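# Move the black nylon turner from the jar onto the board

## Task

Remove the black nylon turner from the jar holding five kitchen utensils (a wooden spoon, a dark wooden spatula, a black nylon turner, a red nylon spoon and a steel serving spoon). Set it down lying flat on the cutting board, with the midpoint of its length above the board and with no contact with the desk, the jar or any other utensil. At the end the remaining four utensils must still be in the jar and the jar must stand upright. No utensil, nor the jar, nor the board may ever reach the floor. The robot must release the turner and move away from it, must not fall or finish leaning, and the arrangement must stay put without the robot supporting anything.

## Robot and tools

Robot: a Rainbow Robotics RB-Y1. It has a wheeled base (two drive wheels, two rear casters), a head, two arms with parallel grippers, and a torso. The torso's lower part (the leg) folds at ankle, knee and hip. The base is 0.66 m long and 0.58 m wide, and its front edge sits 0.10 m ahead of the drive axle. When the leg is bent it can poke out beyond that front edge.

Frames. Base frame: origin on the floor halfway between the drive wheels, x forward, y to the left, z up. The reported chest point (0.08 m under the shoulders), left_hand and right_hand all use this frame. A hand point lies between its finger pads; the fingers extend along the hand's -z axis and close along its x axis. Reported hand positions can be off, especially at full reach. Odometry is measured from where the base started and counts only wheel rotation, so wheel slip shows up as travel. Heading runs from -3.142 to 3.142, positive to the left.

execute_actions. Arguments: actions, a list holding one action or none (an empty list only reports state and images); cameras, a list chosen from head_camera, left_wrist_camera, right_wrist_camera and all. Omitting it, null or ["all"] gives every camera; [] gives none. An action may contain:
- base: a relative move from where the base currently is. Use exactly one key. translate_m is metres straight ahead (negative reverses), -3 to 3. rotate_rad turns in place, -3.2 to 3.2, positive counter-clockwise seen from above. The base cannot move sideways. Very long moves are refused, so break them up.
- joints: a single dictionary for the whole robot, with absolute targets keyed by joint name. Angles are in radians and grippers are in metres of opening. Torso: torso_squat_rad 0 to 1.2 (larger lowers the level chest), torso_shift_rad -0.3 to 0.6 (positive pushes the hips forward), torso_pitch_rad -0.2 to 1.4 (positive leans forward), torso_yaw_rad -1.5 to 1.5 (positive to the left). Each arm, with left_ or right_ prefix: shoulder_pitch_rad -2.356 to 2.356 (0 hangs down, negative raises the arm forward and up); shoulder_roll_rad, left 0 to 3.141 and right -3.141 to 0 (moving away from zero lifts the arm sideways); shoulder_yaw_rad -2.094 to 2.094; elbow_rad -2.617 to 0.01 (0 straight, negative bends); forearm_roll_rad -3.141 to 3.141; wrist_pitch_rad -1.57 to 1.919 (negative tips the hand forward); hand_roll_rad -2.705 to 2.705; gripper_m 0 to 0.1. Shoulder yaw, forearm roll and hand roll share the same sign on both arms (positive is left or counter-clockwise). Head: head_pan_rad -0.523 to 0.523 relative to the chest, positive left; head_tilt_rad -0.35 to 1.57, positive looks down. Tolerance for done is ±0.02 rad, or ±0.004 m for grippers.
- speeds: lower top speeds for this action only. translate_m 0.05 to 0.4 m/s; rotate_rad 0.1 to 1.509 rad/s. The maximum is the default.
- min_time_s: 0.1 to 8, the shortest duration of each arm and head motion.
Motions in one action start together. Joints you leave out may keep driving toward earlier targets. An unknown key or a value out of range refuses the entire call. If a result reports a stop, the remaining calls in that reply are skipped.

Torso combinations must hold: squat+shift <= 1.52; squat-shift+pitch <= 1.57; shift+0.5 pitch-0.4 squat <= 0.7; shift+0.3 pitch-0.5 squat <= 0.39. If you break one, the joints go only partway and show off_target.

wait: seconds from 0 to 10. It commands nothing and returns state and images. zoom_image: camera plus region [x0, y0, x1, y1] in pixels of that camera's latest full image, at most 504x504. Image sizes are 896x504 for head_camera and 644x364 for the wrist cameras. finished_scene: scene (integer, the current scene's number). It is final and reports success.

Results. base_status and joint_status describe how each motion ended. done: reached its target; for the base this only means the wheels turned, even with slip. off_target: stopped short and may still push. contact_stop: hit something firm (torso and arms only). time_out: took far longer than expected. limit_stop_at_<name>: a built-in limit stopped it, and limit_stop_at_own_body means the self-collision guard acted before contact. stopped_with_arm: the torso halted because an arm hit something. After contact_stop, time_out or stopped_with_arm, the whole group (torso, left arm or right arm) drops its targets and holds. "joint command not followed", usually with a cause line, means arm targets were withheld and show as not_followed. They may be retried on later actions, and the gripper still moves. on_its_own lists what you did not command, and "held at" gives a held target, not the actual position. After any stop, first back the arms away in a separate action, then the torso. One exception: if both hands grip one object and the torso contact-stops right away with nothing in its way, resend every arm joint at its reported position and then repeat the torso command.

Gripping: command an opening at least 0.005 m narrower than the object. The resulting off_target is expected.

Cautions. The base does not stop when it hits furniture, and the leg pushing on furniture can slide the robot backward without odometry showing it. Never let the arms strike or press on each other, including grippers and fingers; the inter-arm check ignores hands. Each arm carries at most 3 kg, and heavy loads held far forward can tip the robot. Joint contact torque at its limit (shoulders 65.1, elbows 33.4, wrist joints 23.2 N m) freezes the robot for 10 s. Holding loads heats motors: a MOTOR HOT warning comes at 65 °C, and at 80 °C an OVER-TEMPERATURE FAULT brakes that arm (limit_stop_at_motor_heat), after which you must resend targets. Between replies the robot keeps executing your last command. Avoid drops, slips, slams and hard pushes. Loose objects may occasionally get a small nudge.

Each tool is called after "Call:" as name([rows], argument=value, ...), one row to a line, values as JSON.

## Session

Call:
execute_actions(actions=[])

Scene clock: 0.00 s.
base_odometry: x=+0.000 y=+0.000 heading=+0.000 (m, m, rad; odometry frame)
base_status: not commanded
joint_positions: torso_squat_rad=+0.350 torso_shift_rad=+0.001 torso_pitch_rad=+0.001 torso_yaw_rad=-0.001 left_shoulder_pitch_rad=-0.013 left_shoulder_roll_rad=+0.011 left_shoulder_yaw_rad=+0.027 left_elbow_rad=-0.158 left_forearm_roll_rad=-0.007 left_wrist_pitch_rad=+0.027 left_hand_roll_rad=+0.037 left_gripper_m=+0.100 right_shoulder_pitch_rad=+0.046 right_shoulder_roll_rad=-0.020 right_shoulder_yaw_rad=+0.013 right_elbow_rad=-0.098 right_forearm_roll_rad=-0.033 right_wrist_pitch_rad=-0.042 right_hand_roll_rad=+0.003 right_gripper_m=+0.100 head_pan_rad=+0.000 head_tilt_rad=+0.401
joint_status: not commanded
chest: x=-0.2273 y=-0.0005 z=+1.2475 quat_wxyz=(+1.000, +0.000, +0.000, +0.000) (m; base frame)
left_hand: x=-0.1474 y=+0.2294 z=+0.5663 quat_wxyz=(+0.997, +0.005, -0.071, +0.025) (m; base frame)
right_hand: x=-0.2036 y=-0.2357 z=+0.5637 quat_wxyz=(+0.999, -0.010, -0.048, -0.016) (m; base frame)
pictures: head_camera, left_wrist_camera, right_wrist_camera
Images, in order (width x height): head_camera 896x504, left_wrist_camera 644x364, right_wrist_camera 644x364.

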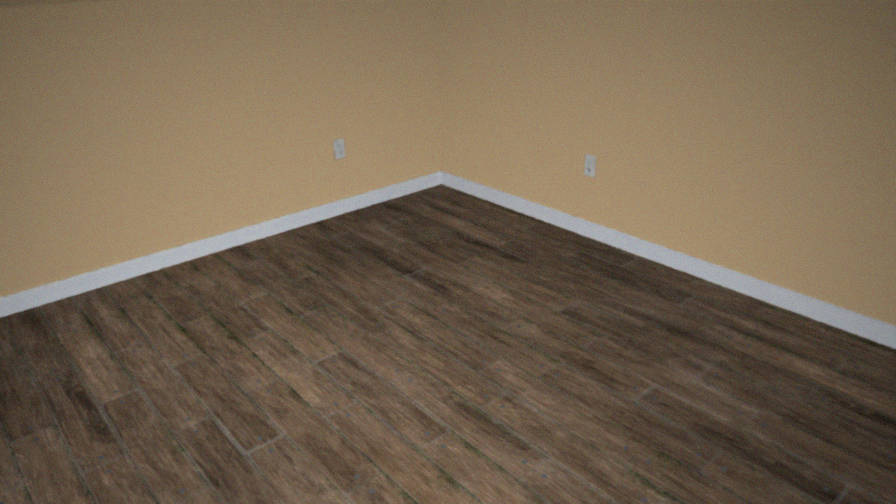

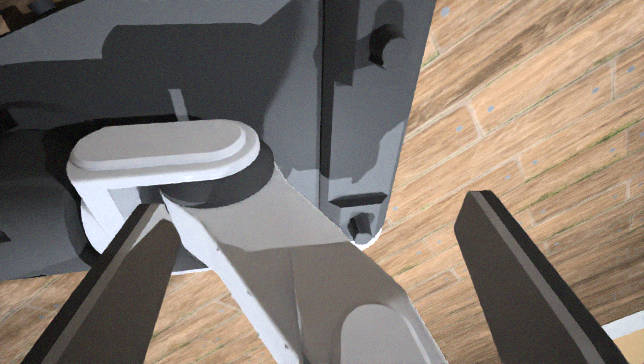

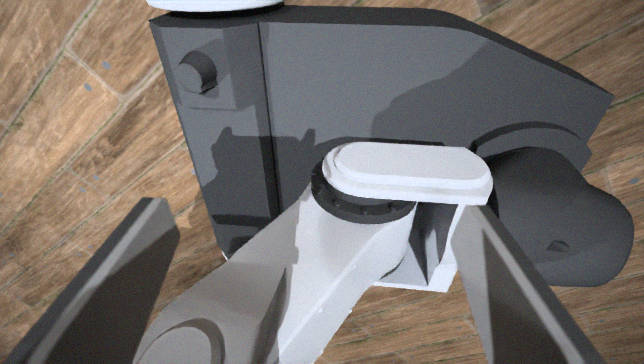

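Look around using the torso first.

Call:
execute_actions([
  {"joints":{"torso_yaw_rad":1.2,"head_pan_rad":0.5}},
], cameras=["head_camera"])

Call:
execute_actions([
  {"joints":{"torso_yaw_rad":-1.2,"head_pan_rad":-0.5}},
], cameras=["head_camera"])

Scene clock: 5.93 s.
base_odometry: x=+0.000 y=+0.000 heading=+0.000 (m, m, rad; odometry frame)
base_status: not commanded
joint_positions: torso_squat_rad=+0.350 torso_shift_rad=+0.001 torso_pitch_rad=+0.001 torso_yaw_rad=+0.955 left_shoulder_pitch_rad=-0.013 left_shoulder_roll_rad=+0.011 left_shoulder_yaw_rad=+0.027 left_elbow_rad=-0.158 left_forearm_roll_rad=-0.007 left_wrist_pitch_rad=+0.027 left_hand_roll_rad=+0.037 left_gripper_m=+0.100 right_shoulder_pitch_rad=+0.045 right_shoulder_roll_rad=-0.020 right_shoulder_yaw_rad=+0.013 right_elbow_rad=-0.098 right_forearm_roll_rad=-0.033 right_wrist_pitch_rad=-0.042 right_hand_roll_rad=+0.003 right_gripper_m=+0.100 head_pan_rad=+0.500 head_tilt_rad=+0.401
joint_status: torso_yaw_rad limit_stop_at_own_body (moved +0.956 of +1.201); the others done
on_its_own: torso_yaw_rad is held at +0.955, not at your +1.200, since a limit_stop_at_own_body
chest: x=-0.2273 y=-0.0005 z=+1.2475 quat_wxyz=(+0.888, +0.000, +0.000, +0.460) (m; base frame)
left_hand: x=-0.3692 y=+0.1977 z=+0.5664 quat_wxyz=(+0.874, +0.038, -0.061, +0.481) (m; base frame)
right_hand: x=-0.0213 y=-0.1160 z=+0.5636 quat_wxyz=(+0.894, +0.014, -0.048, +0.445) (m; base frame)
pictures: head_camera
Images, in order (width x height): head_camera 896x504.

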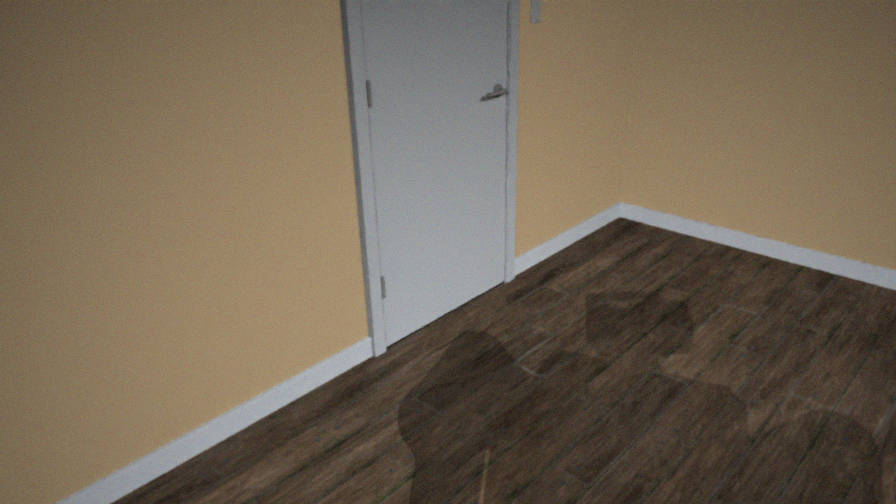

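not run: a stop came earlier in this reply.

Call:
execute_actions([
  {"base":{"rotate_rad":-1.5},"joints":{"torso_yaw_rad":0,"head_pan_rad":-0.4}},
], cameras=["head_camera"])

Scene clock: 11.60 s.
base_odometry: x=+0.000 y=+0.000 heading=-1.499 (m, m, rad; odometry frame)
base_status: done
joint_positions: torso_squat_rad=+0.350 torso_shift_rad=+0.001 torso_pitch_rad=+0.001 torso_yaw_rad=+0.000 left_shoulder_pitch_rad=-0.013 left_shoulder_roll_rad=+0.011 left_shoulder_yaw_rad=+0.027 left_elbow_rad=-0.158 left_forearm_roll_rad=-0.007 left_wrist_pitch_rad=+0.027 left_hand_roll_rad=+0.037 left_gripper_m=+0.100 right_shoulder_pitch_rad=+0.046 right_shoulder_roll_rad=-0.020 right_shoulder_yaw_rad=+0.013 right_elbow_rad=-0.098 right_forearm_roll_rad=-0.033 right_wrist_pitch_rad=-0.042 right_hand_roll_rad=+0.003 right_gripper_m=+0.100 head_pan_rad=-0.400 head_tilt_rad=+0.401
joint_status: all done
chest: x=-0.2273 y=-0.0005 z=+1.2475 quat_wxyz=(+1.000, +0.000, +0.000, +0.000) (m; base frame)
left_hand: x=-0.1476 y=+0.2294 z=+0.5663 quat_wxyz=(+0.997, +0.005, -0.071, +0.025) (m; base frame)
right_hand: x=-0.2036 y=-0.2358 z=+0.5637 quat_wxyz=(+0.999, -0.010, -0.048, -0.016) (m; base frame)
pictures: head_camera
Images, in order (width x height): head_camera 896x504.

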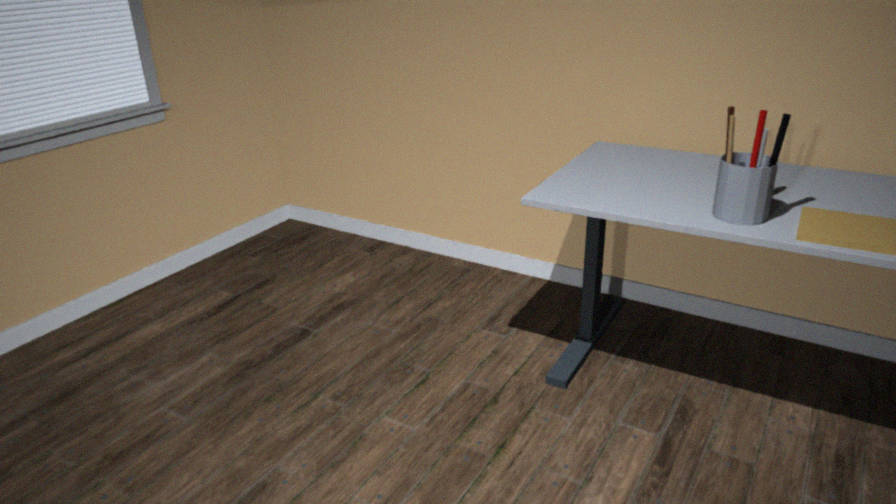

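Call:
execute_actions([
  {"base":{"rotate_rad":-0.88},"joints":{"head_pan_rad":0}},
], cameras=["head_camera"])

Call:
execute_actions([
  {"base":{"translate_m":0.8},"joints":{"head_tilt_rad":0.6,"torso_squat_rad":0.1,"right_shoulder_pitch_rad":0.3,"right_elbow_rad":-2.0,"right_shoulder_roll_rad":-0.2,"left_shoulder_pitch_rad":0.3,"left_elbow_rad":-2.0,"left_shoulder_roll_rad":0.2}},
], cameras=["head_camera"])

Scene clock: 23.63 s.
base_odometry: x=+0.000 y=+0.000 heading=-2.379 (m, m, rad; odometry frame)
base_status: done
joint_positions: torso_squat_rad=+0.350 torso_shift_rad=+0.001 torso_pitch_rad=+0.001 torso_yaw_rad=+0.000 left_shoulder_pitch_rad=-0.013 left_shoulder_roll_rad=+0.011 left_shoulder_yaw_rad=+0.027 left_elbow_rad=-0.158 left_forearm_roll_rad=-0.007 left_wrist_pitch_rad=+0.027 left_hand_roll_rad=+0.037 left_gripper_m=+0.100 right_shoulder_pitch_rad=+0.046 right_shoulder_roll_rad=-0.020 right_shoulder_yaw_rad=+0.013 right_elbow_rad=-0.098 right_forearm_roll_rad=-0.033 right_wrist_pitch_rad=-0.042 right_hand_roll_rad=+0.003 right_gripper_m=+0.100 head_pan_rad=+0.000 head_tilt_rad=+0.401
joint_status: all done
chest: x=-0.2273 y=-0.0005 z=+1.2475 quat_wxyz=(+1.000, +0.000, +0.000, +0.000) (m; base frame)
left_hand: x=-0.1476 y=+0.2295 z=+0.5663 quat_wxyz=(+0.997, +0.005, -0.071, +0.025) (m; base frame)
right_hand: x=-0.2035 y=-0.2358 z=+0.5637 quat_wxyz=(+0.999, -0.010, -0.048, -0.016) (m; base frame)
pictures: head_camera
Images, in order (width x height): head_camera 896x504.

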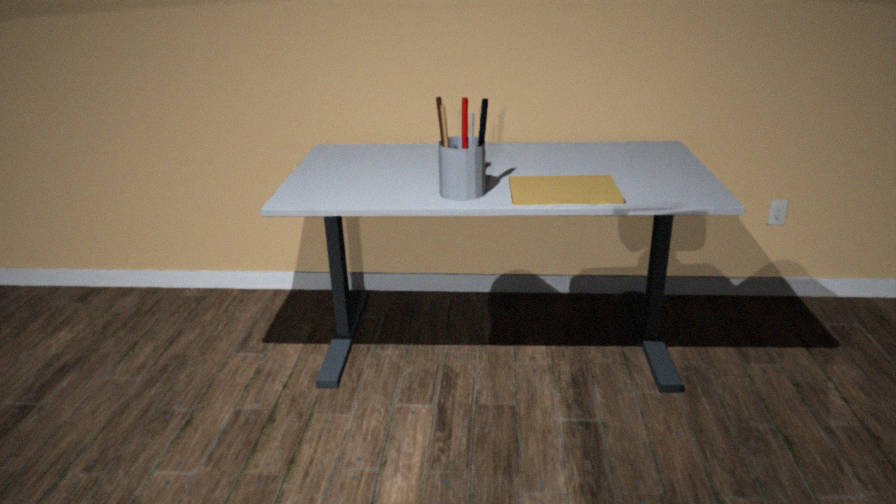

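Scene clock: 27.30 s.
base_odometry: x=-0.579 y=-0.552 heading=-2.380 (m, m, rad; odometry frame)
base_status: done
joint_positions: torso_squat_rad=+0.100 torso_shift_rad=+0.001 torso_pitch_rad=+0.001 torso_yaw_rad=+0.000 left_shoulder_pitch_rad=+0.300 left_shoulder_roll_rad=+0.200 left_shoulder_yaw_rad=+0.027 left_elbow_rad=-2.000 left_forearm_roll_rad=-0.007 left_wrist_pitch_rad=+0.027 left_hand_roll_rad=+0.037 left_gripper_m=+0.100 right_shoulder_pitch_rad=+0.300 right_shoulder_roll_rad=-0.200 right_shoulder_yaw_rad=+0.013 right_elbow_rad=-2.000 right_forearm_roll_rad=-0.033 right_wrist_pitch_rad=-0.042 right_hand_roll_rad=+0.003 right_gripper_m=+0.100 head_pan_rad=+0.000 head_tilt_rad=+0.600
joint_status: all done
chest: x=-0.2272 y=-0.0005 z=+1.2864 quat_wxyz=(+1.000, +0.000, +0.000, +0.000) (m; base frame)
left_hand: x=+0.2076 y=+0.3014 z=+1.1325 quat_wxyz=(+0.663, +0.086, -0.742, -0.047) (m; base frame)
right_hand: x=+0.2064 y=-0.2806 z=+1.1435 quat_wxyz=(+0.640, -0.066, -0.764, +0.057) (m; base frame)
pictures: head_camera
Images, in order (width x height): head_camera 896x504.

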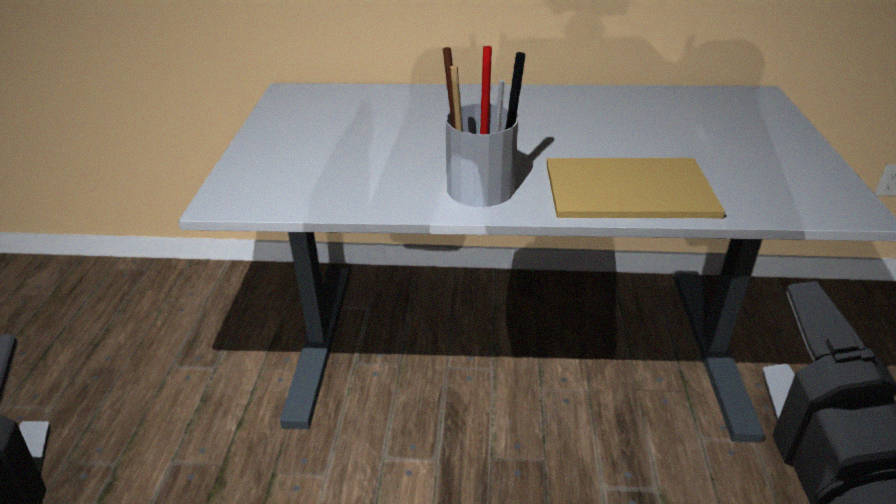

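Call:
execute_actions([
  {"base":{"translate_m":0.45},"joints":{"head_tilt_rad":0.35,"torso_squat_rad":0.9,"right_shoulder_pitch_rad":-0.4,"right_elbow_rad":-1.8,"right_shoulder_roll_rad":-0.05,"right_wrist_pitch_rad":0.63,"right_hand_roll_rad":1.57,"right_gripper_m":0.07,"left_elbow_rad":-2.4}},
])

Scene clock: 49.33 s.
base_odometry: x=-0.905 y=-0.862 heading=-2.381 (m, m, rad; odometry frame)
base_status: done
joint_positions: torso_squat_rad=+0.900 torso_shift_rad=+0.001 torso_pitch_rad=+0.001 torso_yaw_rad=+0.000 left_shoulder_pitch_rad=+0.300 left_shoulder_roll_rad=+0.200 left_shoulder_yaw_rad=+0.027 left_elbow_rad=-2.400 left_forearm_roll_rad=-0.007 left_wrist_pitch_rad=+0.027 left_hand_roll_rad=+0.037 left_gripper_m=+0.100 right_shoulder_pitch_rad=-0.400 right_shoulder_roll_rad=-0.050 right_shoulder_yaw_rad=+0.013 right_elbow_rad=-1.800 right_forearm_roll_rad=-0.033 right_wrist_pitch_rad=+0.630 right_hand_roll_rad=+1.570 right_gripper_m=+0.070 head_pan_rad=+0.000 head_tilt_rad=+0.350
joint_status: all done
chest: x=-0.2275 y=-0.0004 z=+1.0250 quat_wxyz=(+1.000, +0.000, +0.000, +0.000) (m; base frame)
left_hand: x=+0.1585 y=+0.2583 z=+1.0538 quat_wxyz=(+0.503, +0.072, -0.859, -0.067) (m; base frame)
right_hand: x=+0.3571 y=-0.1513 z=+0.9730 quat_wxyz=(+0.456, -0.469, -0.516, +0.553) (m; base frame)
pictures: head_camera, left_wrist_camera, right_wrist_camera
Images, in order (width x height): head_camera 896x504, left_wrist_camera 644x364, right_wrist_camera 644x364.

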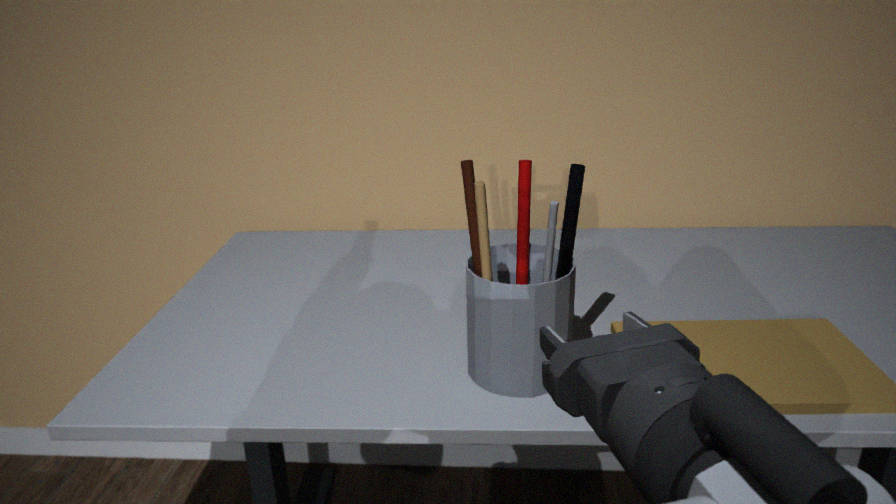

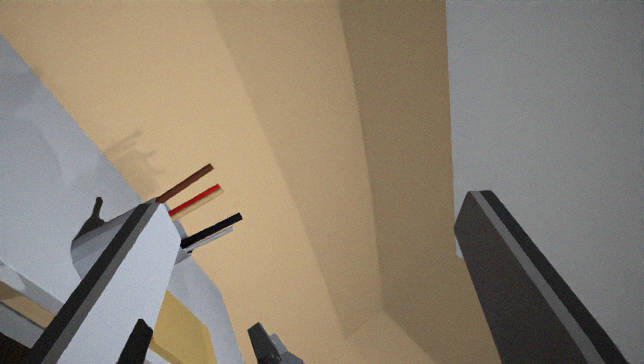

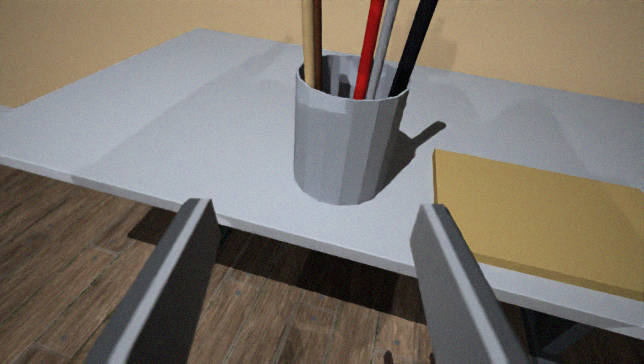

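Call:
execute_actions([
  {"base":{"translate_m":0.25},"joints":{"torso_squat_rad":0.85,"right_shoulder_yaw_rad":-0.12,"right_hand_roll_rad":1.47,"right_wrist_pitch_rad":0.67}},
], cameras=["head_camera","right_wrist_camera"])

Scene clock: 62.93 s.
base_odometry: x=-1.086 y=-1.034 heading=-2.382 (m, m, rad; odometry frame)
base_status: done
joint_positions: torso_squat_rad=+0.850 torso_shift_rad=+0.001 torso_pitch_rad=+0.001 torso_yaw_rad=+0.000 left_shoulder_pitch_rad=+0.300 left_shoulder_roll_rad=+0.200 left_shoulder_yaw_rad=+0.027 left_elbow_rad=-2.400 left_forearm_roll_rad=-0.007 left_wrist_pitch_rad=+0.027 left_hand_roll_rad=+0.037 left_gripper_m=+0.100 right_shoulder_pitch_rad=-0.400 right_shoulder_roll_rad=-0.050 right_shoulder_yaw_rad=-0.120 right_elbow_rad=-1.800 right_forearm_roll_rad=-0.033 right_wrist_pitch_rad=+0.670 right_hand_roll_rad=+1.470 right_gripper_m=+0.070 head_pan_rad=+0.000 head_tilt_rad=+0.350
joint_status: all done
chest: x=-0.2273 y=-0.0004 z=+1.0519 quat_wxyz=(+1.000, +0.000, +0.001, +0.000) (m; base frame)
left_hand: x=+0.1587 y=+0.2583 z=+1.0806 quat_wxyz=(+0.503, +0.072, -0.859, -0.067) (m; base frame)
right_hand: x=+0.3617 y=-0.2172 z=+0.9941 quat_wxyz=(+0.535, -0.454, -0.513, +0.495) (m; base frame)
pictures: head_camera, right_wrist_camera
Images, in order (width x height): head_camera 896x504, right_wrist_camera 644x364.

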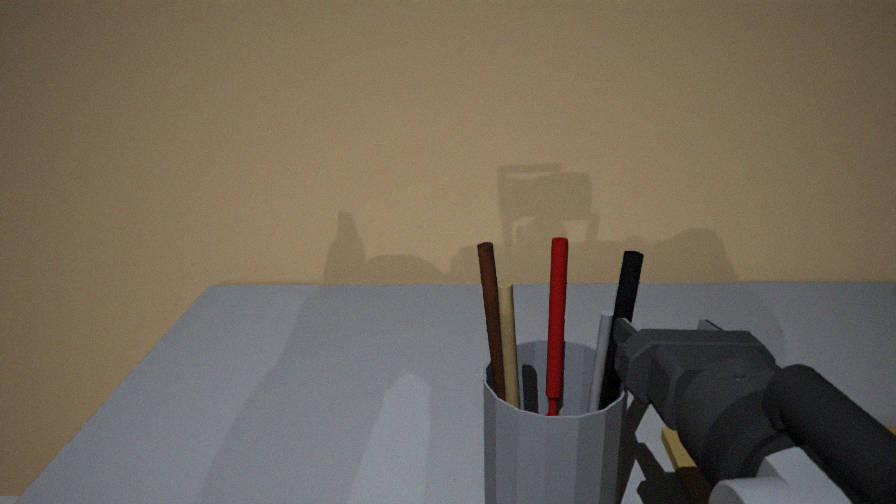

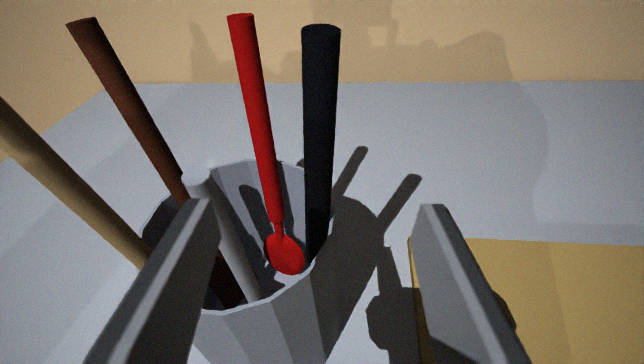

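Call:
execute_actions([
  {"base":{"translate_m":0.1},"speeds":{"translate_m":0.1},"joints":{"torso_squat_rad":0.82,"right_gripper_m":0.05,"head_tilt_rad":0.55}},
], cameras=["head_camera","right_wrist_camera"])

Scene clock: 69.33 s.
base_odometry: x=-1.159 y=-1.103 heading=-2.383 (m, m, rad; odometry frame)
base_status: done
joint_positions: torso_squat_rad=+0.820 torso_shift_rad=+0.001 torso_pitch_rad=+0.001 torso_yaw_rad=+0.000 left_shoulder_pitch_rad=+0.300 left_shoulder_roll_rad=+0.200 left_shoulder_yaw_rad=+0.027 left_elbow_rad=-2.400 left_forearm_roll_rad=-0.007 left_wrist_pitch_rad=+0.027 left_hand_roll_rad=+0.037 left_gripper_m=+0.100 right_shoulder_pitch_rad=-0.400 right_shoulder_roll_rad=-0.050 right_shoulder_yaw_rad=-0.120 right_elbow_rad=-1.800 right_forearm_roll_rad=-0.033 right_wrist_pitch_rad=+0.670 right_hand_roll_rad=+1.470 right_gripper_m=+0.050 head_pan_rad=+0.000 head_tilt_rad=+0.550
joint_status: all done
chest: x=-0.2273 y=-0.0004 z=+1.0675 quat_wxyz=(+1.000, +0.000, +0.001, +0.000) (m; base frame)
left_hand: x=+0.1587 y=+0.2583 z=+1.0962 quat_wxyz=(+0.503, +0.072, -0.859, -0.067) (m; base frame)
right_hand: x=+0.3617 y=-0.2172 z=+1.0096 quat_wxyz=(+0.535, -0.454, -0.513, +0.495) (m; base frame)
pictures: head_camera, right_wrist_camera
Images, in order (width x height): head_camera 896x504, right_wrist_camera 644x364.

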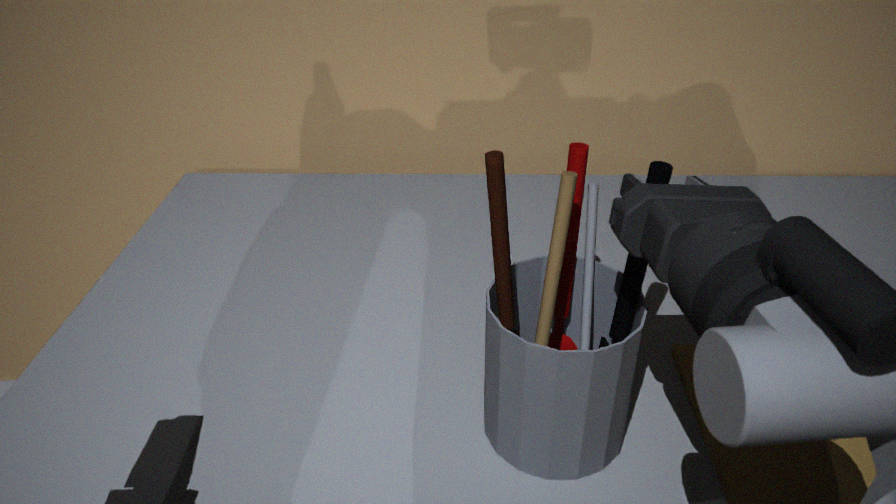

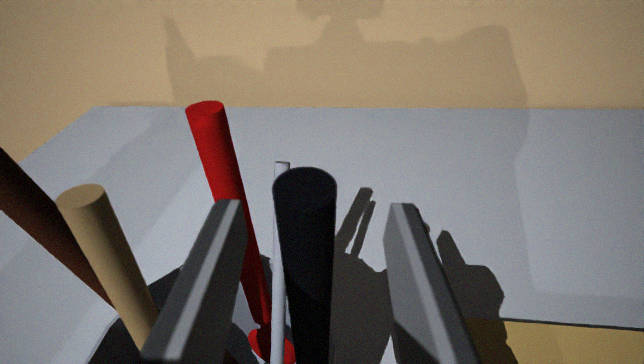

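Call:
execute_actions([
  {"base":{"translate_m":0.025},"speeds":{"translate_m":0.05},"joints":{"torso_squat_rad":0.88}},
], cameras=["right_wrist_camera"])

Call:
execute_actions([
  {"joints":{"right_gripper_m":0.005}},
], cameras=["right_wrist_camera"])

Call:
execute_actions([
  {"joints":{"torso_squat_rad":0.68}},
], cameras=["head_camera","right_wrist_camera"])

Scene clock: 76.07 s.
base_odometry: x=-1.177 y=-1.120 heading=-2.384 (m, m, rad; odometry frame)
base_status: done
joint_positions: torso_squat_rad=+0.880 torso_shift_rad=+0.001 torso_pitch_rad=+0.001 torso_yaw_rad=+0.000 left_shoulder_pitch_rad=+0.300 left_shoulder_roll_rad=+0.200 left_shoulder_yaw_rad=+0.027 left_elbow_rad=-2.400 left_forearm_roll_rad=-0.007 left_wrist_pitch_rad=+0.027 left_hand_roll_rad=+0.037 left_gripper_m=+0.100 right_shoulder_pitch_rad=-0.400 right_shoulder_roll_rad=-0.050 right_shoulder_yaw_rad=-0.120 right_elbow_rad=-1.800 right_forearm_roll_rad=-0.033 right_wrist_pitch_rad=+0.670 right_hand_roll_rad=+1.470 right_gripper_m=+0.050 head_pan_rad=+0.000 head_tilt_rad=+0.550
joint_status: all done
chest: x=-0.2274 y=-0.0004 z=+1.0359 quat_wxyz=(+1.000, +0.000, +0.000, +0.000) (m; base frame)
left_hand: x=+0.1586 y=+0.2583 z=+1.0646 quat_wxyz=(+0.503, +0.072, -0.859, -0.067) (m; base frame)
right_hand: x=+0.3617 y=-0.2172 z=+0.9781 quat_wxyz=(+0.535, -0.454, -0.513, +0.495) (m; base frame)
pictures: right_wrist_camera
Images, in order (width x height): right_wrist_camera 644x364.

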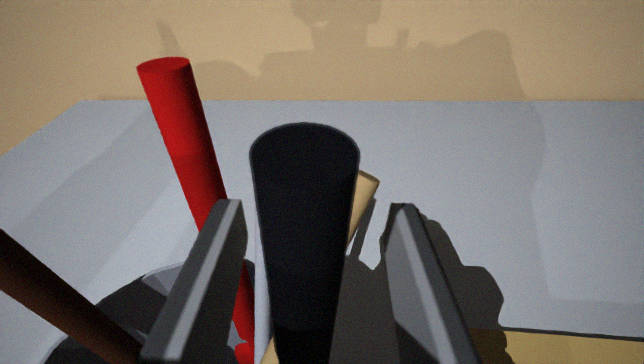

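Scene clock: 77.00 s.
base_odometry: x=-1.177 y=-1.120 heading=-2.384 (m, m, rad; odometry frame)
base_status: not commanded
joint_positions: torso_squat_rad=+0.880 torso_shift_rad=+0.001 torso_pitch_rad=+0.001 torso_yaw_rad=+0.000 left_shoulder_pitch_rad=+0.300 left_shoulder_roll_rad=+0.200 left_shoulder_yaw_rad=+0.027 left_elbow_rad=-2.400 left_forearm_roll_rad=-0.007 left_wrist_pitch_rad=+0.027 left_hand_roll_rad=+0.037 left_gripper_m=+0.100 right_shoulder_pitch_rad=-0.400 right_shoulder_roll_rad=-0.050 right_shoulder_yaw_rad=-0.120 right_elbow_rad=-1.800 right_forearm_roll_rad=-0.033 right_wrist_pitch_rad=+0.670 right_hand_roll_rad=+1.470 right_gripper_m=+0.019 head_pan_rad=+0.000 head_tilt_rad=+0.550
joint_status: right_gripper_m off_target (ended at +0.019, target +0.005)
chest: x=-0.2274 y=-0.0004 z=+1.0359 quat_wxyz=(+1.000, +0.000, +0.000, +0.000) (m; base frame)
left_hand: x=+0.1586 y=+0.2583 z=+1.0646 quat_wxyz=(+0.503, +0.072, -0.859, -0.067) (m; base frame)
right_hand: x=+0.3617 y=-0.2172 z=+0.9782 quat_wxyz=(+0.535, -0.454, -0.514, +0.495) (m; base frame)
pictures: right_wrist_camera
Images, in order (width x height): right_wrist_camera 644x364.

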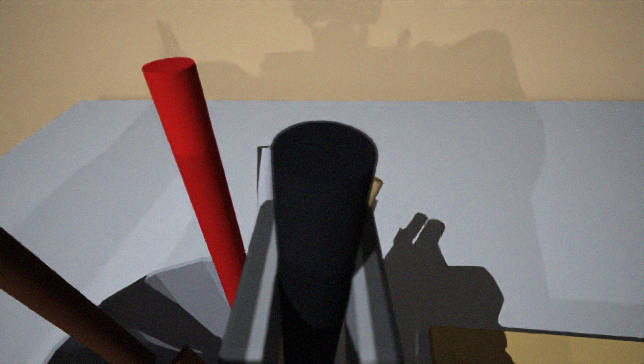

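Scene clock: 78.43 s.
base_odometry: x=-1.177 y=-1.120 heading=-2.384 (m, m, rad; odometry frame)
base_status: not commanded
joint_positions: torso_squat_rad=+0.680 torso_shift_rad=+0.001 torso_pitch_rad=+0.001 torso_yaw_rad=+0.000 left_shoulder_pitch_rad=+0.300 left_shoulder_roll_rad=+0.200 left_shoulder_yaw_rad=+0.027 left_elbow_rad=-2.400 left_forearm_roll_rad=-0.007 left_wrist_pitch_rad=+0.027 left_hand_roll_rad=+0.037 left_gripper_m=+0.100 right_shoulder_pitch_rad=-0.400 right_shoulder_roll_rad=-0.050 right_shoulder_yaw_rad=-0.120 right_elbow_rad=-1.800 right_forearm_roll_rad=-0.033 right_wrist_pitch_rad=+0.670 right_hand_roll_rad=+1.470 right_gripper_m=+0.019 head_pan_rad=+0.000 head_tilt_rad=+0.550
joint_status: all done
chest: x=-0.2272 y=-0.0005 z=+1.1342 quat_wxyz=(+1.000, +0.000, +0.001, +0.000) (m; base frame)
left_hand: x=+0.1588 y=+0.2582 z=+1.1628 quat_wxyz=(+0.503, +0.072, -0.859, -0.067) (m; base frame)
right_hand: x=+0.3618 y=-0.2173 z=+1.0762 quat_wxyz=(+0.535, -0.454, -0.513, +0.495) (m; base frame)
pictures: head_camera, right_wrist_camera
Images, in order (width x height): head_camera 896x504, right_wrist_camera 644x364.

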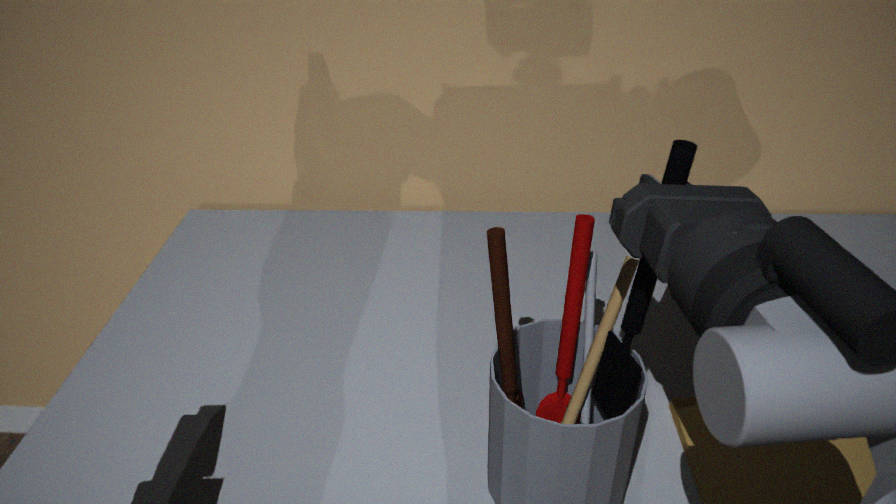

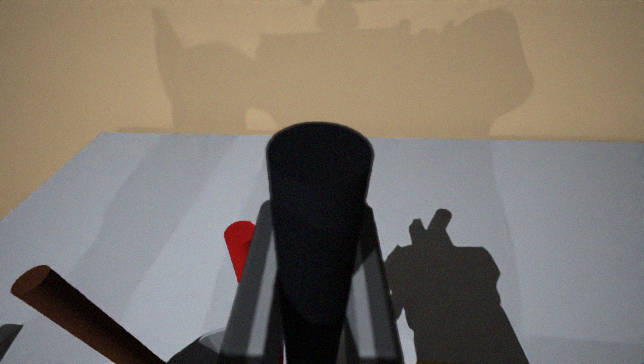

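Call:
execute_actions([
  {"joints":{"torso_squat_rad":0.45,"head_tilt_rad":0.7}},
], cameras=["head_camera"])

Call:
execute_actions([
  {"joints":{"torso_squat_rad":0.1,"head_tilt_rad":0.8,"head_pan_rad":-0.3}},
], cameras=["head_camera"])

Scene clock: 83.20 s.
base_odometry: x=-1.177 y=-1.120 heading=-2.384 (m, m, rad; odometry frame)
base_status: not commanded
joint_positions: torso_squat_rad=+0.450 torso_shift_rad=+0.001 torso_pitch_rad=+0.001 torso_yaw_rad=+0.000 left_shoulder_pitch_rad=+0.300 left_shoulder_roll_rad=+0.200 left_shoulder_yaw_rad=+0.027 left_elbow_rad=-2.400 left_forearm_roll_rad=-0.007 left_wrist_pitch_rad=+0.027 left_hand_roll_rad=+0.037 left_gripper_m=+0.100 right_shoulder_pitch_rad=-0.400 right_shoulder_roll_rad=-0.050 right_shoulder_yaw_rad=-0.120 right_elbow_rad=-1.800 right_forearm_roll_rad=-0.033 right_wrist_pitch_rad=+0.670 right_hand_roll_rad=+1.470 right_gripper_m=+0.019 head_pan_rad=+0.000 head_tilt_rad=+0.700
joint_status: all done
chest: x=-0.2272 y=-0.0005 z=+1.2203 quat_wxyz=(+1.000, +0.000, +0.001, +0.000) (m; base frame)
left_hand: x=+0.1589 y=+0.2582 z=+1.2488 quat_wxyz=(+0.503, +0.072, -0.859, -0.067) (m; base frame)
right_hand: x=+0.3619 y=-0.2173 z=+1.1622 quat_wxyz=(+0.535, -0.454, -0.513, +0.495) (m; base frame)
pictures: head_camera
Images, in order (width x height): head_camera 896x504.

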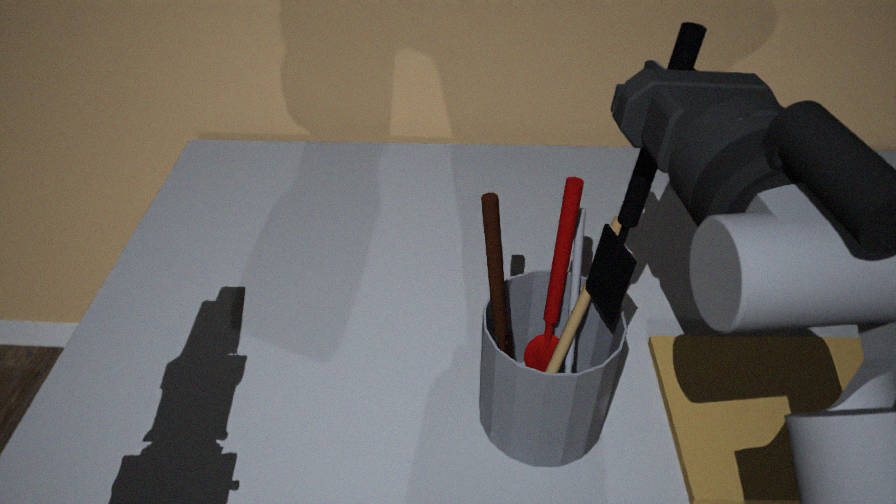

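Scene clock: 85.13 s.
base_odometry: x=-1.177 y=-1.120 heading=-2.384 (m, m, rad; odometry frame)
base_status: not commanded
joint_positions: torso_squat_rad=+0.100 torso_shift_rad=+0.001 torso_pitch_rad=+0.001 torso_yaw_rad=+0.000 left_shoulder_pitch_rad=+0.300 left_shoulder_roll_rad=+0.200 left_shoulder_yaw_rad=+0.027 left_elbow_rad=-2.400 left_forearm_roll_rad=-0.007 left_wrist_pitch_rad=+0.027 left_hand_roll_rad=+0.037 left_gripper_m=+0.100 right_shoulder_pitch_rad=-0.400 right_shoulder_roll_rad=-0.050 right_shoulder_yaw_rad=-0.120 right_elbow_rad=-1.800 right_forearm_roll_rad=-0.033 right_wrist_pitch_rad=+0.670 right_hand_roll_rad=+1.470 right_gripper_m=+0.019 head_pan_rad=-0.300 head_tilt_rad=+0.800
joint_status: all done
chest: x=-0.2271 y=-0.0005 z=+1.2864 quat_wxyz=(+1.000, +0.000, +0.001, +0.000) (m; base frame)
left_hand: x=+0.1589 y=+0.2582 z=+1.3150 quat_wxyz=(+0.503, +0.072, -0.859, -0.067) (m; base frame)
right_hand: x=+0.3619 y=-0.2173 z=+1.2284 quat_wxyz=(+0.535, -0.454, -0.513, +0.495) (m; base frame)
pictures: head_camera
Images, in order (width x height): head_camera 896x504.

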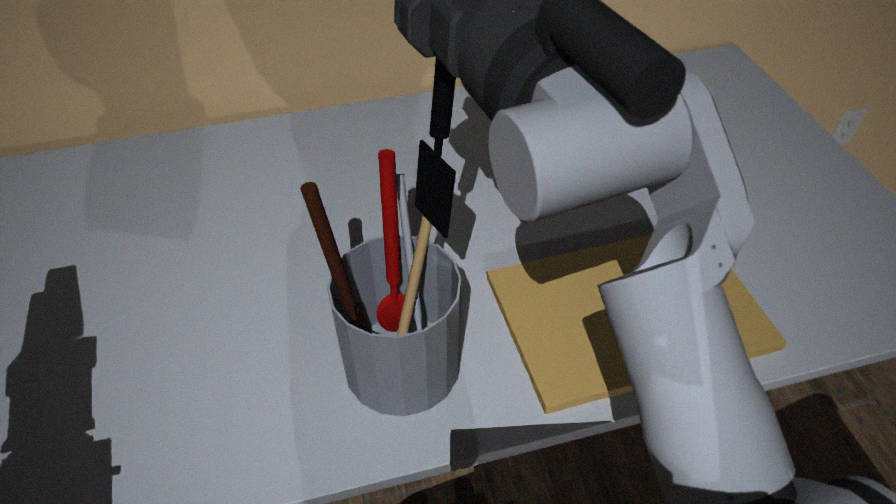

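Call:
execute_actions([
  {"joints":{"torso_yaw_rad":-0.35}},
], cameras=[])

Call:
execute_actions([
  {"joints":{"right_shoulder_pitch_rad":-0.9,"right_elbow_rad":-0.9,"right_wrist_pitch_rad":1.8,"right_shoulder_yaw_rad":-0.3,"head_pan_rad":-0.2},"min_time_s":2.5},
], cameras=["head_camera","right_wrist_camera"])

Scene clock: 99.90 s.
base_odometry: x=-1.177 y=-1.120 heading=-2.384 (m, m, rad; odometry frame)
base_status: not commanded
joint_positions: torso_squat_rad=+0.100 torso_shift_rad=+0.001 torso_pitch_rad=+0.001 torso_yaw_rad=-0.350 left_shoulder_pitch_rad=+0.300 left_shoulder_roll_rad=+0.200 left_shoulder_yaw_rad=+0.027 left_elbow_rad=-2.400 left_forearm_roll_rad=-0.007 left_wrist_pitch_rad=+0.027 left_hand_roll_rad=+0.037 left_gripper_m=+0.100 right_shoulder_pitch_rad=-0.400 right_shoulder_roll_rad=-0.050 right_shoulder_yaw_rad=-0.120 right_elbow_rad=-1.800 right_forearm_roll_rad=-0.033 right_wrist_pitch_rad=+0.670 right_hand_roll_rad=+1.470 right_gripper_m=+0.019 head_pan_rad=-0.300 head_tilt_rad=+0.800
joint_status: all done
chest: x=-0.2271 y=-0.0005 z=+1.2864 quat_wxyz=(+0.985, +0.000, +0.001, -0.174) (m; base frame)
left_hand: x=+0.2242 y=+0.1101 z=+1.3149 quat_wxyz=(+0.484, -0.079, -0.858, -0.154) (m; base frame)
right_hand: x=+0.2518 y=-0.4063 z=+1.2284 quat_wxyz=(+0.613, -0.536, -0.426, +0.394) (m; base frame)
pictures: none
No camera images: the call's "cameras" was empty. Leave "cameras" out to get every camera's image.

Scene clock: 102.70 s.
base_odometry: x=-1.177 y=-1.120 heading=-2.384 (m, m, rad; odometry frame)
base_status: not commanded
joint_positions: torso_squat_rad=+0.100 torso_shift_rad=+0.001 torso_pitch_rad=+0.001 torso_yaw_rad=-0.350 left_shoulder_pitch_rad=+0.300 left_shoulder_roll_rad=+0.200 left_shoulder_yaw_rad=+0.027 left_elbow_rad=-2.400 left_forearm_roll_rad=-0.007 left_wrist_pitch_rad=+0.027 left_hand_roll_rad=+0.037 left_gripper_m=+0.100 right_shoulder_pitch_rad=-0.899 right_shoulder_roll_rad=-0.050 right_shoulder_yaw_rad=-0.300 right_elbow_rad=-0.900 right_forearm_roll_rad=-0.033 right_wrist_pitch_rad=+1.800 right_hand_roll_rad=+1.470 right_gripper_m=+0.019 head_pan_rad=-0.200 head_tilt_rad=+0.800
joint_status: all done
chest: x=-0.2271 y=-0.0005 z=+1.2864 quat_wxyz=(+0.985, +0.000, +0.001, -0.174) (m; base frame)
left_hand: x=+0.2242 y=+0.1101 z=+1.3149 quat_wxyz=(+0.484, -0.079, -0.858, -0.154) (m; base frame)
right_hand: x=+0.1576 y=-0.3211 z=+0.9928 quat_wxyz=(+0.834, +0.052, -0.023, +0.549) (m; base frame)
pictures: head_camera, right_wrist_camera
Images, in order (width x height): head_camera 896x504, right_wrist_camera 644x364.

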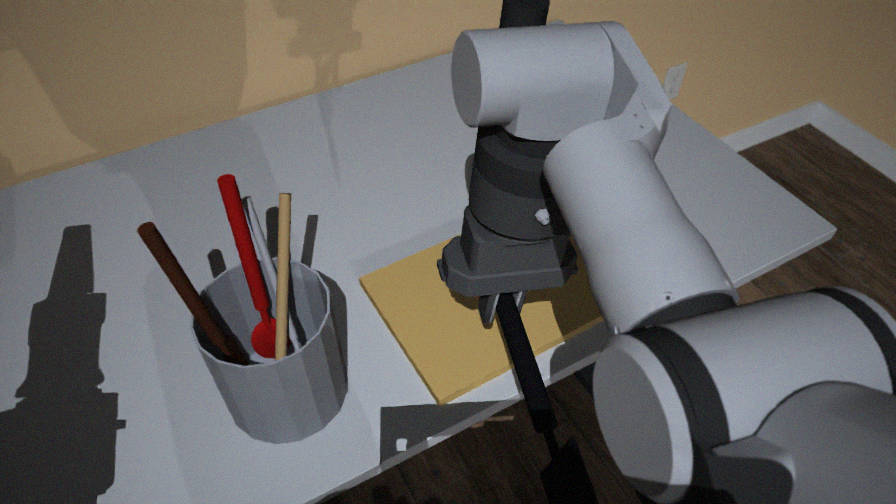

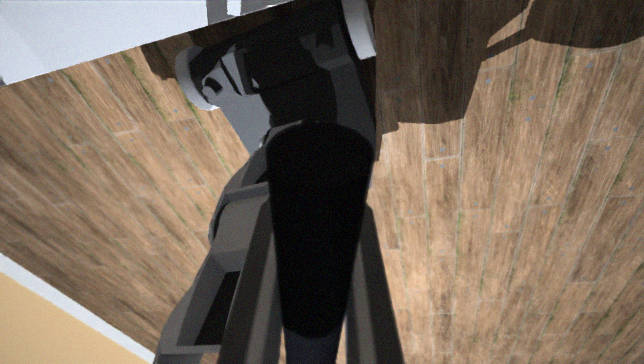

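Call:
execute_actions([
  {"joints":{"right_shoulder_roll_rad":-0.55,"right_shoulder_pitch_rad":-1.0,"right_elbow_rad":-0.7,"right_hand_roll_rad":0.9},"min_time_s":1.5},
], cameras=["head_camera"])

Scene clock: 111.47 s.
base_odometry: x=-1.177 y=-1.120 heading=-2.384 (m, m, rad; odometry frame)
base_status: not commanded
joint_positions: torso_squat_rad=+0.100 torso_shift_rad=+0.001 torso_pitch_rad=+0.001 torso_yaw_rad=-0.350 left_shoulder_pitch_rad=+0.300 left_shoulder_roll_rad=+0.200 left_shoulder_yaw_rad=+0.027 left_elbow_rad=-2.400 left_forearm_roll_rad=-0.007 left_wrist_pitch_rad=+0.027 left_hand_roll_rad=+0.037 left_gripper_m=+0.100 right_shoulder_pitch_rad=-0.999 right_shoulder_roll_rad=-0.550 right_shoulder_yaw_rad=-0.300 right_elbow_rad=-0.700 right_forearm_roll_rad=-0.033 right_wrist_pitch_rad=+1.800 right_hand_roll_rad=+0.900 right_gripper_m=+0.019 head_pan_rad=-0.200 head_tilt_rad=+0.800
joint_status: all done
chest: x=-0.2271 y=-0.0005 z=+1.2864 quat_wxyz=(+0.985, +0.000, +0.001, -0.174) (m; base frame)
left_hand: x=+0.2242 y=+0.1101 z=+1.3149 quat_wxyz=(+0.484, -0.079, -0.858, -0.154) (m; base frame)
right_hand: x=+0.0734 y=-0.5716 z=+1.0788 quat_wxyz=(+0.991, -0.060, +0.049, +0.114) (m; base frame)
pictures: head_camera
Images, in order (width x height): head_camera 896x504.

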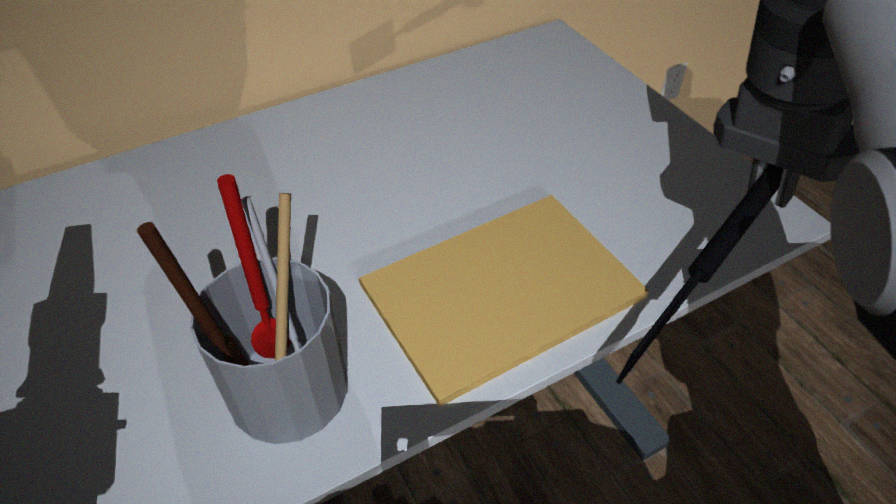

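Call:
execute_actions([
  {"joints":{"torso_yaw_rad":-0.12,"right_wrist_pitch_rad":1.2,"right_hand_roll_rad":0.45,"right_shoulder_yaw_rad":0.0,"head_pan_rad":-0.45},"min_time_s":1.5},
], cameras=["head_camera"])

Scene clock: 120.00 s.
base_odometry: x=-1.177 y=-1.120 heading=-2.384 (m, m, rad; odometry frame)
base_status: not commanded
joint_positions: torso_squat_rad=+0.100 torso_shift_rad=+0.001 torso_pitch_rad=+0.001 torso_yaw_rad=-0.120 left_shoulder_pitch_rad=+0.300 left_shoulder_roll_rad=+0.200 left_shoulder_yaw_rad=+0.027 left_elbow_rad=-2.400 left_forearm_roll_rad=-0.007 left_wrist_pitch_rad=+0.027 left_hand_roll_rad=+0.037 left_gripper_m=+0.100 right_shoulder_pitch_rad=-1.000 right_shoulder_roll_rad=-0.550 right_shoulder_yaw_rad=+0.000 right_elbow_rad=-0.700 right_forearm_roll_rad=-0.033 right_wrist_pitch_rad=+1.200 right_hand_roll_rad=+0.450 right_gripper_m=+0.019 head_pan_rad=-0.450 head_tilt_rad=+0.800
joint_status: all done
chest: x=-0.2271 y=-0.0005 z=+1.2864 quat_wxyz=(+0.998, +0.000, +0.001, -0.060) (m; base frame)
left_hand: x=+0.1871 y=+0.2101 z=+1.3150 quat_wxyz=(+0.498, +0.020, -0.861, -0.097) (m; base frame)
right_hand: x=+0.3210 y=-0.5215 z=+1.1131 quat_wxyz=(+0.932, -0.286, -0.182, +0.129) (m; base frame)
pictures: head_camera
Images, in order (width x height): head_camera 896x504.

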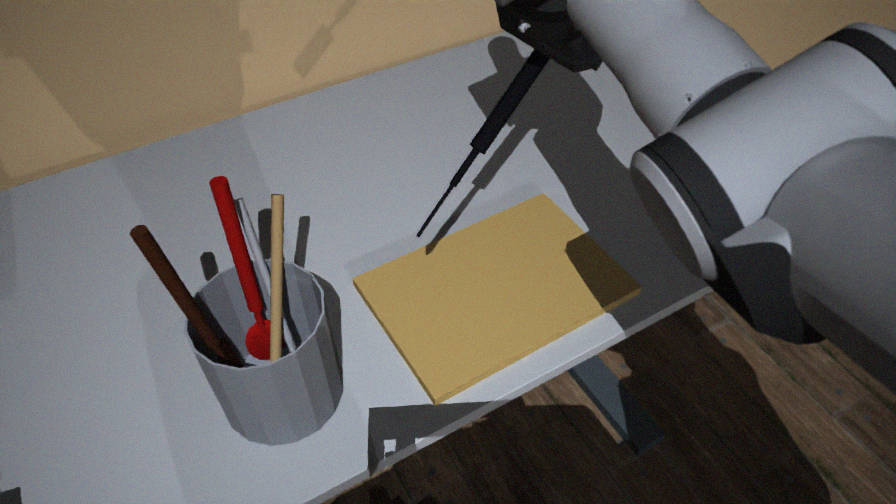

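Call:
execute_actions([
  {"joints":{"right_forearm_roll_rad":-0.66,"right_wrist_pitch_rad":1.1,"right_hand_roll_rad":0.7,"torso_yaw_rad":-0.25},"min_time_s":1.2},
], cameras=["head_camera"])

Scene clock: 127.97 s.
base_odometry: x=-1.177 y=-1.120 heading=-2.384 (m, m, rad; odometry frame)
base_status: not commanded
joint_positions: torso_squat_rad=+0.100 torso_shift_rad=+0.001 torso_pitch_rad=+0.001 torso_yaw_rad=-0.250 left_shoulder_pitch_rad=+0.300 left_shoulder_roll_rad=+0.200 left_shoulder_yaw_rad=+0.027 left_elbow_rad=-2.400 left_forearm_roll_rad=-0.007 left_wrist_pitch_rad=+0.027 left_hand_roll_rad=+0.037 left_gripper_m=+0.100 right_shoulder_pitch_rad=-0.999 right_shoulder_roll_rad=-0.550 right_shoulder_yaw_rad=+0.000 right_elbow_rad=-0.700 right_forearm_roll_rad=-0.660 right_wrist_pitch_rad=+1.100 right_hand_roll_rad=+0.700 right_gripper_m=+0.019 head_pan_rad=-0.450 head_tilt_rad=+0.800
joint_status: all done
chest: x=-0.2271 y=-0.0006 z=+1.2864 quat_wxyz=(+0.992, +0.000, +0.001, -0.125) (m; base frame)
left_hand: x=+0.2109 y=+0.1545 z=+1.3149 quat_wxyz=(+0.491, -0.036, -0.861, -0.129) (m; base frame)
right_hand: x=+0.3134 y=-0.4739 z=+1.1112 quat_wxyz=(+0.931, -0.074, -0.325, +0.150) (m; base frame)
pictures: head_camera
Images, in order (width x height): head_camera 896x504.

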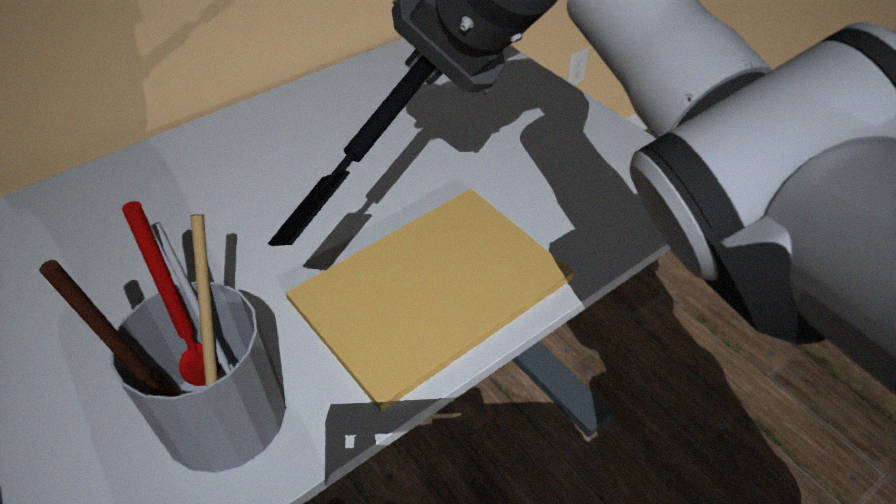

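Call:
execute_actions([
  {"base":{"translate_m":0.08},"joints":{"right_shoulder_roll_rad":-0.72,"right_forearm_roll_rad":-0.8,"right_hand_roll_rad":0.75,"right_shoulder_pitch_rad":-0.85},"min_time_s":1.2},
], cameras=[])

Call:
execute_actions([
  {"joints":{"right_hand_roll_rad":0.55,"head_tilt_rad":0.65}},
], cameras=["head_camera"])

Scene clock: 134.93 s.
base_odometry: x=-1.235 y=-1.175 heading=-2.385 (m, m, rad; odometry frame)
base_status: done
joint_positions: torso_squat_rad=+0.100 torso_shift_rad=+0.001 torso_pitch_rad=+0.001 torso_yaw_rad=-0.250 left_shoulder_pitch_rad=+0.300 left_shoulder_roll_rad=+0.200 left_shoulder_yaw_rad=+0.027 left_elbow_rad=-2.400 left_forearm_roll_rad=-0.007 left_wrist_pitch_rad=+0.027 left_hand_roll_rad=+0.037 left_gripper_m=+0.100 right_shoulder_pitch_rad=-0.850 right_shoulder_roll_rad=-0.720 right_shoulder_yaw_rad=+0.000 right_elbow_rad=-0.700 right_forearm_roll_rad=-0.800 right_wrist_pitch_rad=+1.100 right_hand_roll_rad=+0.750 right_gripper_m=+0.019 head_pan_rad=-0.450 head_tilt_rad=+0.800
joint_status: all done
chest: x=-0.2271 y=-0.0006 z=+1.2864 quat_wxyz=(+0.992, +0.000, +0.001, -0.125) (m; base frame)
left_hand: x=+0.2110 y=+0.1545 z=+1.3150 quat_wxyz=(+0.491, -0.036, -0.861, -0.129) (m; base frame)
right_hand: x=+0.2374 y=-0.5684 z=+1.0756 quat_wxyz=(+0.948, -0.079, -0.293, +0.094) (m; base frame)
pictures: none
No camera images: the call's "cameras" was empty. Leave "cameras" out to get every camera's image.

Scene clock: 135.60 s.
base_odometry: x=-1.235 y=-1.175 heading=-2.385 (m, m, rad; odometry frame)
base_status: not commanded
joint_positions: torso_squat_rad=+0.100 torso_shift_rad=+0.001 torso_pitch_rad=+0.001 torso_yaw_rad=-0.250 left_shoulder_pitch_rad=+0.300 left_shoulder_roll_rad=+0.200 left_shoulder_yaw_rad=+0.027 left_elbow_rad=-2.400 left_forearm_roll_rad=-0.007 left_wrist_pitch_rad=+0.027 left_hand_roll_rad=+0.037 left_gripper_m=+0.100 right_shoulder_pitch_rad=-0.850 right_shoulder_roll_rad=-0.720 right_shoulder_yaw_rad=+0.000 right_elbow_rad=-0.700 right_forearm_roll_rad=-0.800 right_wrist_pitch_rad=+1.100 right_hand_roll_rad=+0.550 right_gripper_m=+0.019 head_pan_rad=-0.450 head_tilt_rad=+0.650
joint_status: all done
chest: x=-0.2271 y=-0.0006 z=+1.2864 quat_wxyz=(+0.992, +0.000, +0.001, -0.125) (m; base frame)
left_hand: x=+0.2110 y=+0.1545 z=+1.3150 quat_wxyz=(+0.491, -0.036, -0.861, -0.129) (m; base frame)
right_hand: x=+0.2374 y=-0.5684 z=+1.0756 quat_wxyz=(+0.953, -0.049, -0.299, -0.001) (m; base frame)
pictures: head_camera
Images, in order (width x height): head_camera 896x504.

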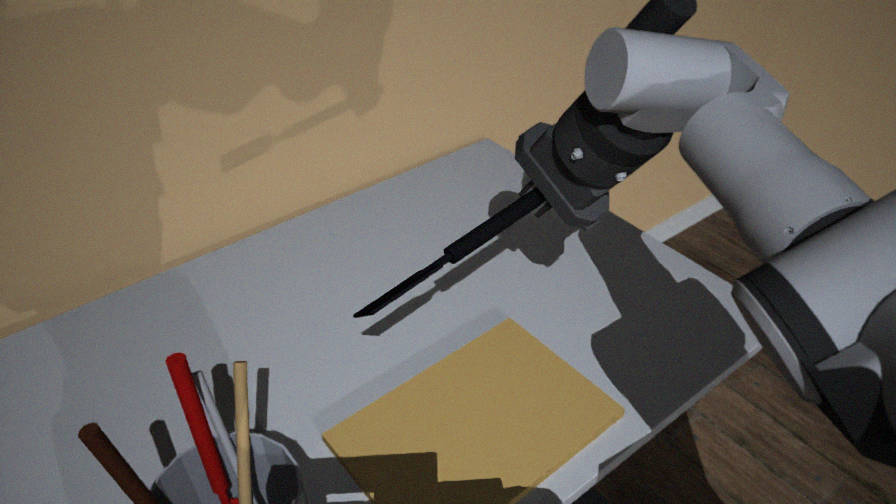

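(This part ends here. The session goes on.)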